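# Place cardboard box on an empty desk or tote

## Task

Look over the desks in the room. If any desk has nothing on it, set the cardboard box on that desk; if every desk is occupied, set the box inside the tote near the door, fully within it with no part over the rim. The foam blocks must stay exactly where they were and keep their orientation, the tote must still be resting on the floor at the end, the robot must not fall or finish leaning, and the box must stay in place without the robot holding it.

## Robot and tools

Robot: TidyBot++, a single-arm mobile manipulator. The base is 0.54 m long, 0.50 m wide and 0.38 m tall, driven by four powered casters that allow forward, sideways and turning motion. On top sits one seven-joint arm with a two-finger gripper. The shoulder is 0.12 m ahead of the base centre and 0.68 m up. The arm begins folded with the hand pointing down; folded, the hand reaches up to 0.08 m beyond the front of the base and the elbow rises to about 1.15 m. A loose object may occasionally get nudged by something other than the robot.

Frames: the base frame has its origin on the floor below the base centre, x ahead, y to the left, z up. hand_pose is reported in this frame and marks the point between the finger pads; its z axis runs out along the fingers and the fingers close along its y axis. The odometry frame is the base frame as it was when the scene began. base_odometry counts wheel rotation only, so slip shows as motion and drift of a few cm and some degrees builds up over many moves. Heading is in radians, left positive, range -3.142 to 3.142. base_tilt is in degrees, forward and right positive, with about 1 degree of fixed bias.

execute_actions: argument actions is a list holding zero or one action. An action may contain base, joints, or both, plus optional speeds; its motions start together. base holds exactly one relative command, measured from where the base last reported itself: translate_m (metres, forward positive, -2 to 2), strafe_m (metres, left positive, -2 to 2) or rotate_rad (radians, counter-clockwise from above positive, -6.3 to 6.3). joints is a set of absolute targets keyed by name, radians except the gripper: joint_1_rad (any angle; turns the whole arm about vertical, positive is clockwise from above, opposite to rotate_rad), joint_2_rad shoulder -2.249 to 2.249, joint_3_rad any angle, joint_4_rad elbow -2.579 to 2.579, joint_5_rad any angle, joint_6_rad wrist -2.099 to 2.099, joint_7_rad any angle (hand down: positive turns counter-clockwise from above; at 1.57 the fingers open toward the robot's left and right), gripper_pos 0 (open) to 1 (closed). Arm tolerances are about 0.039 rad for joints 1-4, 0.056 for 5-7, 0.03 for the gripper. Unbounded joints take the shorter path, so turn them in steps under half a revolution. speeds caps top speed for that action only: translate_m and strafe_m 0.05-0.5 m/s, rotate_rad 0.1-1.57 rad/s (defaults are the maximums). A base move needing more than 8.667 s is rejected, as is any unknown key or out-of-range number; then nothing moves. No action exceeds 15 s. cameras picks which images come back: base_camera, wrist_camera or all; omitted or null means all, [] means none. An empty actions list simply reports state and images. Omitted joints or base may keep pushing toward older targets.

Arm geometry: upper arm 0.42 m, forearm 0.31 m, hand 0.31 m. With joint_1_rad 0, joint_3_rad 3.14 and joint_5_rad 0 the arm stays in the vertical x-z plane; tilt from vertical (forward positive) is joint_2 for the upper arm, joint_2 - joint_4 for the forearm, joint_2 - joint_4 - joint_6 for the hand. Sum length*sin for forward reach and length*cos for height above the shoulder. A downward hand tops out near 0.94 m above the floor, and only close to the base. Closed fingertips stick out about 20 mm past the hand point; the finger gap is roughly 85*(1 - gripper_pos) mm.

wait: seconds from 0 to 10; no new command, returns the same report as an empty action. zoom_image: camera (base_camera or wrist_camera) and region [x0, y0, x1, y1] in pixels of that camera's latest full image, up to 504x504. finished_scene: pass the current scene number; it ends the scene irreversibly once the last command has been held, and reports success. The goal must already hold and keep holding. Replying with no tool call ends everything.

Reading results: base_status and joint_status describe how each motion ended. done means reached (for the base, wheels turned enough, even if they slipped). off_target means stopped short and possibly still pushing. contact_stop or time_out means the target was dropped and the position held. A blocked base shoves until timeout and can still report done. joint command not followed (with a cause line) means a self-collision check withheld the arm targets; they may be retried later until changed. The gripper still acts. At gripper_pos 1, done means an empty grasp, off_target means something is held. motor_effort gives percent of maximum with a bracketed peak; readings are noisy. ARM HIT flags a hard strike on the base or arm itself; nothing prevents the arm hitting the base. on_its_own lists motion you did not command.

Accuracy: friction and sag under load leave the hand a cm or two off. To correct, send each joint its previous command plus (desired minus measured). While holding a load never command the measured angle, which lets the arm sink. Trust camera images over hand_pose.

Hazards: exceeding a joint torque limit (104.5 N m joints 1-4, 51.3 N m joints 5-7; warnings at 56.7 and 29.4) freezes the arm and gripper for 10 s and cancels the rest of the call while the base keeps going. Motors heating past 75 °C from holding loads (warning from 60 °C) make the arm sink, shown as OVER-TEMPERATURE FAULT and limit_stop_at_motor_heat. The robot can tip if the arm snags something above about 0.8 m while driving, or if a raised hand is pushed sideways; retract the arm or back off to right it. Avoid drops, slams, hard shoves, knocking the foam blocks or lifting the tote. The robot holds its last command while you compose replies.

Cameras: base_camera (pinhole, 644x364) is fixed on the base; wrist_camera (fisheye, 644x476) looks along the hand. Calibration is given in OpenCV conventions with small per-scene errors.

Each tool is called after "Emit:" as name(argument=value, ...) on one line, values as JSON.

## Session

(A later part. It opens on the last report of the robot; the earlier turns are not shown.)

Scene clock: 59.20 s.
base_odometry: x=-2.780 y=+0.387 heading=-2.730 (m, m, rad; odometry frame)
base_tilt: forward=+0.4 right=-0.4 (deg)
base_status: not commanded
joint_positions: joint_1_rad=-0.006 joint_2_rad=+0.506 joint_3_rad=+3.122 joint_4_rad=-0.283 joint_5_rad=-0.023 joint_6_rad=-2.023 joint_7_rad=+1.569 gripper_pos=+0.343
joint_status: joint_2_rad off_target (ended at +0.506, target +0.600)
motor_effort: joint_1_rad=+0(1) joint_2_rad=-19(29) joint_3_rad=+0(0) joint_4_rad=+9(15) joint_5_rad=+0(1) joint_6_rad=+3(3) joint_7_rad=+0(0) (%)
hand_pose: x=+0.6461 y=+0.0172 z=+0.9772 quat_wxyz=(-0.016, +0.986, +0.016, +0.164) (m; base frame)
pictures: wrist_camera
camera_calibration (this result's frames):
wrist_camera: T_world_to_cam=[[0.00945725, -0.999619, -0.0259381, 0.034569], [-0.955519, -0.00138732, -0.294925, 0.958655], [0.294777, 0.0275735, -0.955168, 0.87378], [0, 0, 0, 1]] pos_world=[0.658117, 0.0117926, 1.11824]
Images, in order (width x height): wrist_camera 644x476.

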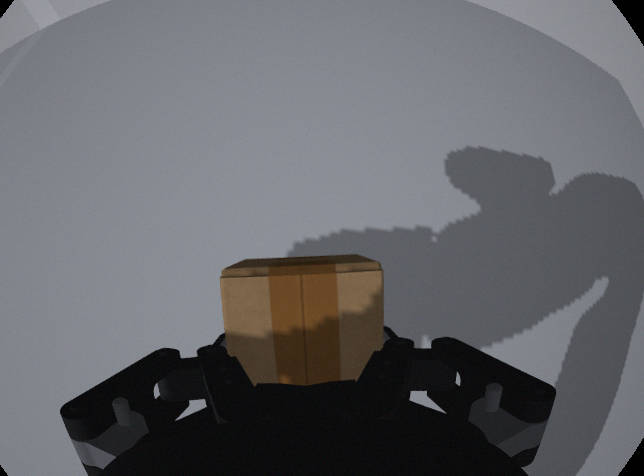

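Touching. Release and lift.

Emit:
execute_actions(actions=[{"joints":{"joint_2_rad":0.5,"gripper_pos":0}}], cameras=[])

Emit:
execute_actions(actions=[{"joints":{"joint_2_rad":0.2}}], cameras=["wrist_camera"])

Scene clock: 60.40 s.
base_odometry: x=-2.780 y=+0.387 heading=-2.730 (m, m, rad; odometry frame)
base_tilt: forward=+0.4 right=-0.4 (deg)
base_status: not commanded
joint_positions: joint_1_rad=-0.006 joint_2_rad=+0.504 joint_3_rad=+3.122 joint_4_rad=-0.284 joint_5_rad=-0.023 joint_6_rad=-2.023 joint_7_rad=+1.569 gripper_pos=+0.000
joint_status: all done
motor_effort: joint_1_rad=+0(0) joint_2_rad=-32(34) joint_3_rad=-1(1) joint_4_rad=+16(16) joint_5_rad=+1(0) joint_6_rad=+3(3) joint_7_rad=+0(0) (%)
hand_pose: x=+0.6456 y=+0.0172 z=+0.9777 quat_wxyz=(-0.016, +0.986, +0.016, +0.164) (m; base frame)
pictures: none
No camera images: the call's "cameras" was empty. Leave "cameras" out to get every camera's image.

Scene clock: 62.03 s.
base_odometry: x=-2.780 y=+0.387 heading=-2.730 (m, m, rad; odometry frame)
base_tilt: forward=+0.4 right=-0.4 (deg)
base_status: not commanded
joint_positions: joint_1_rad=-0.006 joint_2_rad=+0.192 joint_3_rad=+3.122 joint_4_rad=-0.286 joint_5_rad=-0.023 joint_6_rad=-2.023 joint_7_rad=+1.569 gripper_pos=+0.000
joint_status: all done
motor_effort: joint_1_rad=+0(0) joint_2_rad=-18(36) joint_3_rad=+0(0) joint_4_rad=+13(17) joint_5_rad=+1(1) joint_6_rad=+5(5) joint_7_rad=+0(0) (%)
hand_pose: x=+0.5294 y=+0.0165 z=+1.1245 quat_wxyz=(-0.014, +0.949, +0.018, +0.315) (m; base frame)
pictures: wrist_camera
camera_calibration (this result's frames):
wrist_camera: T_world_to_cam=[[0.0172423, -0.999572, -0.0236524, 0.0320796], [-0.819495, -0.000575398, -0.573086, 1.13136], [0.572827, 0.0292643, -0.819154, 0.748746], [0, 0, 0, 1]] pos_world=[0.497688, 0.0108053, 1.26246]
Images, in order (width x height): wrist_camera 644x476.

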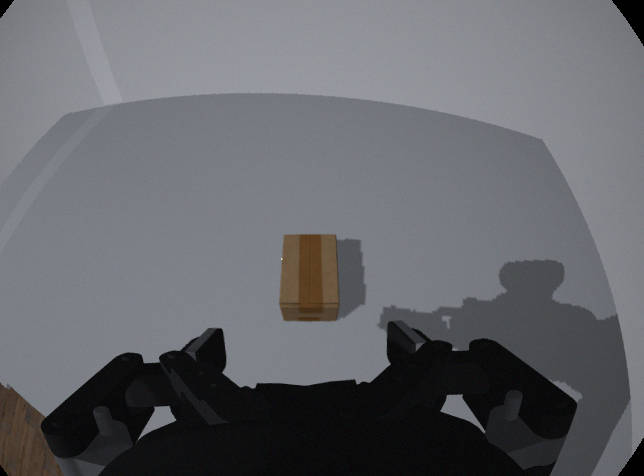

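Emit:
finished_scene(scene=1)

The scene is finished: the task was done.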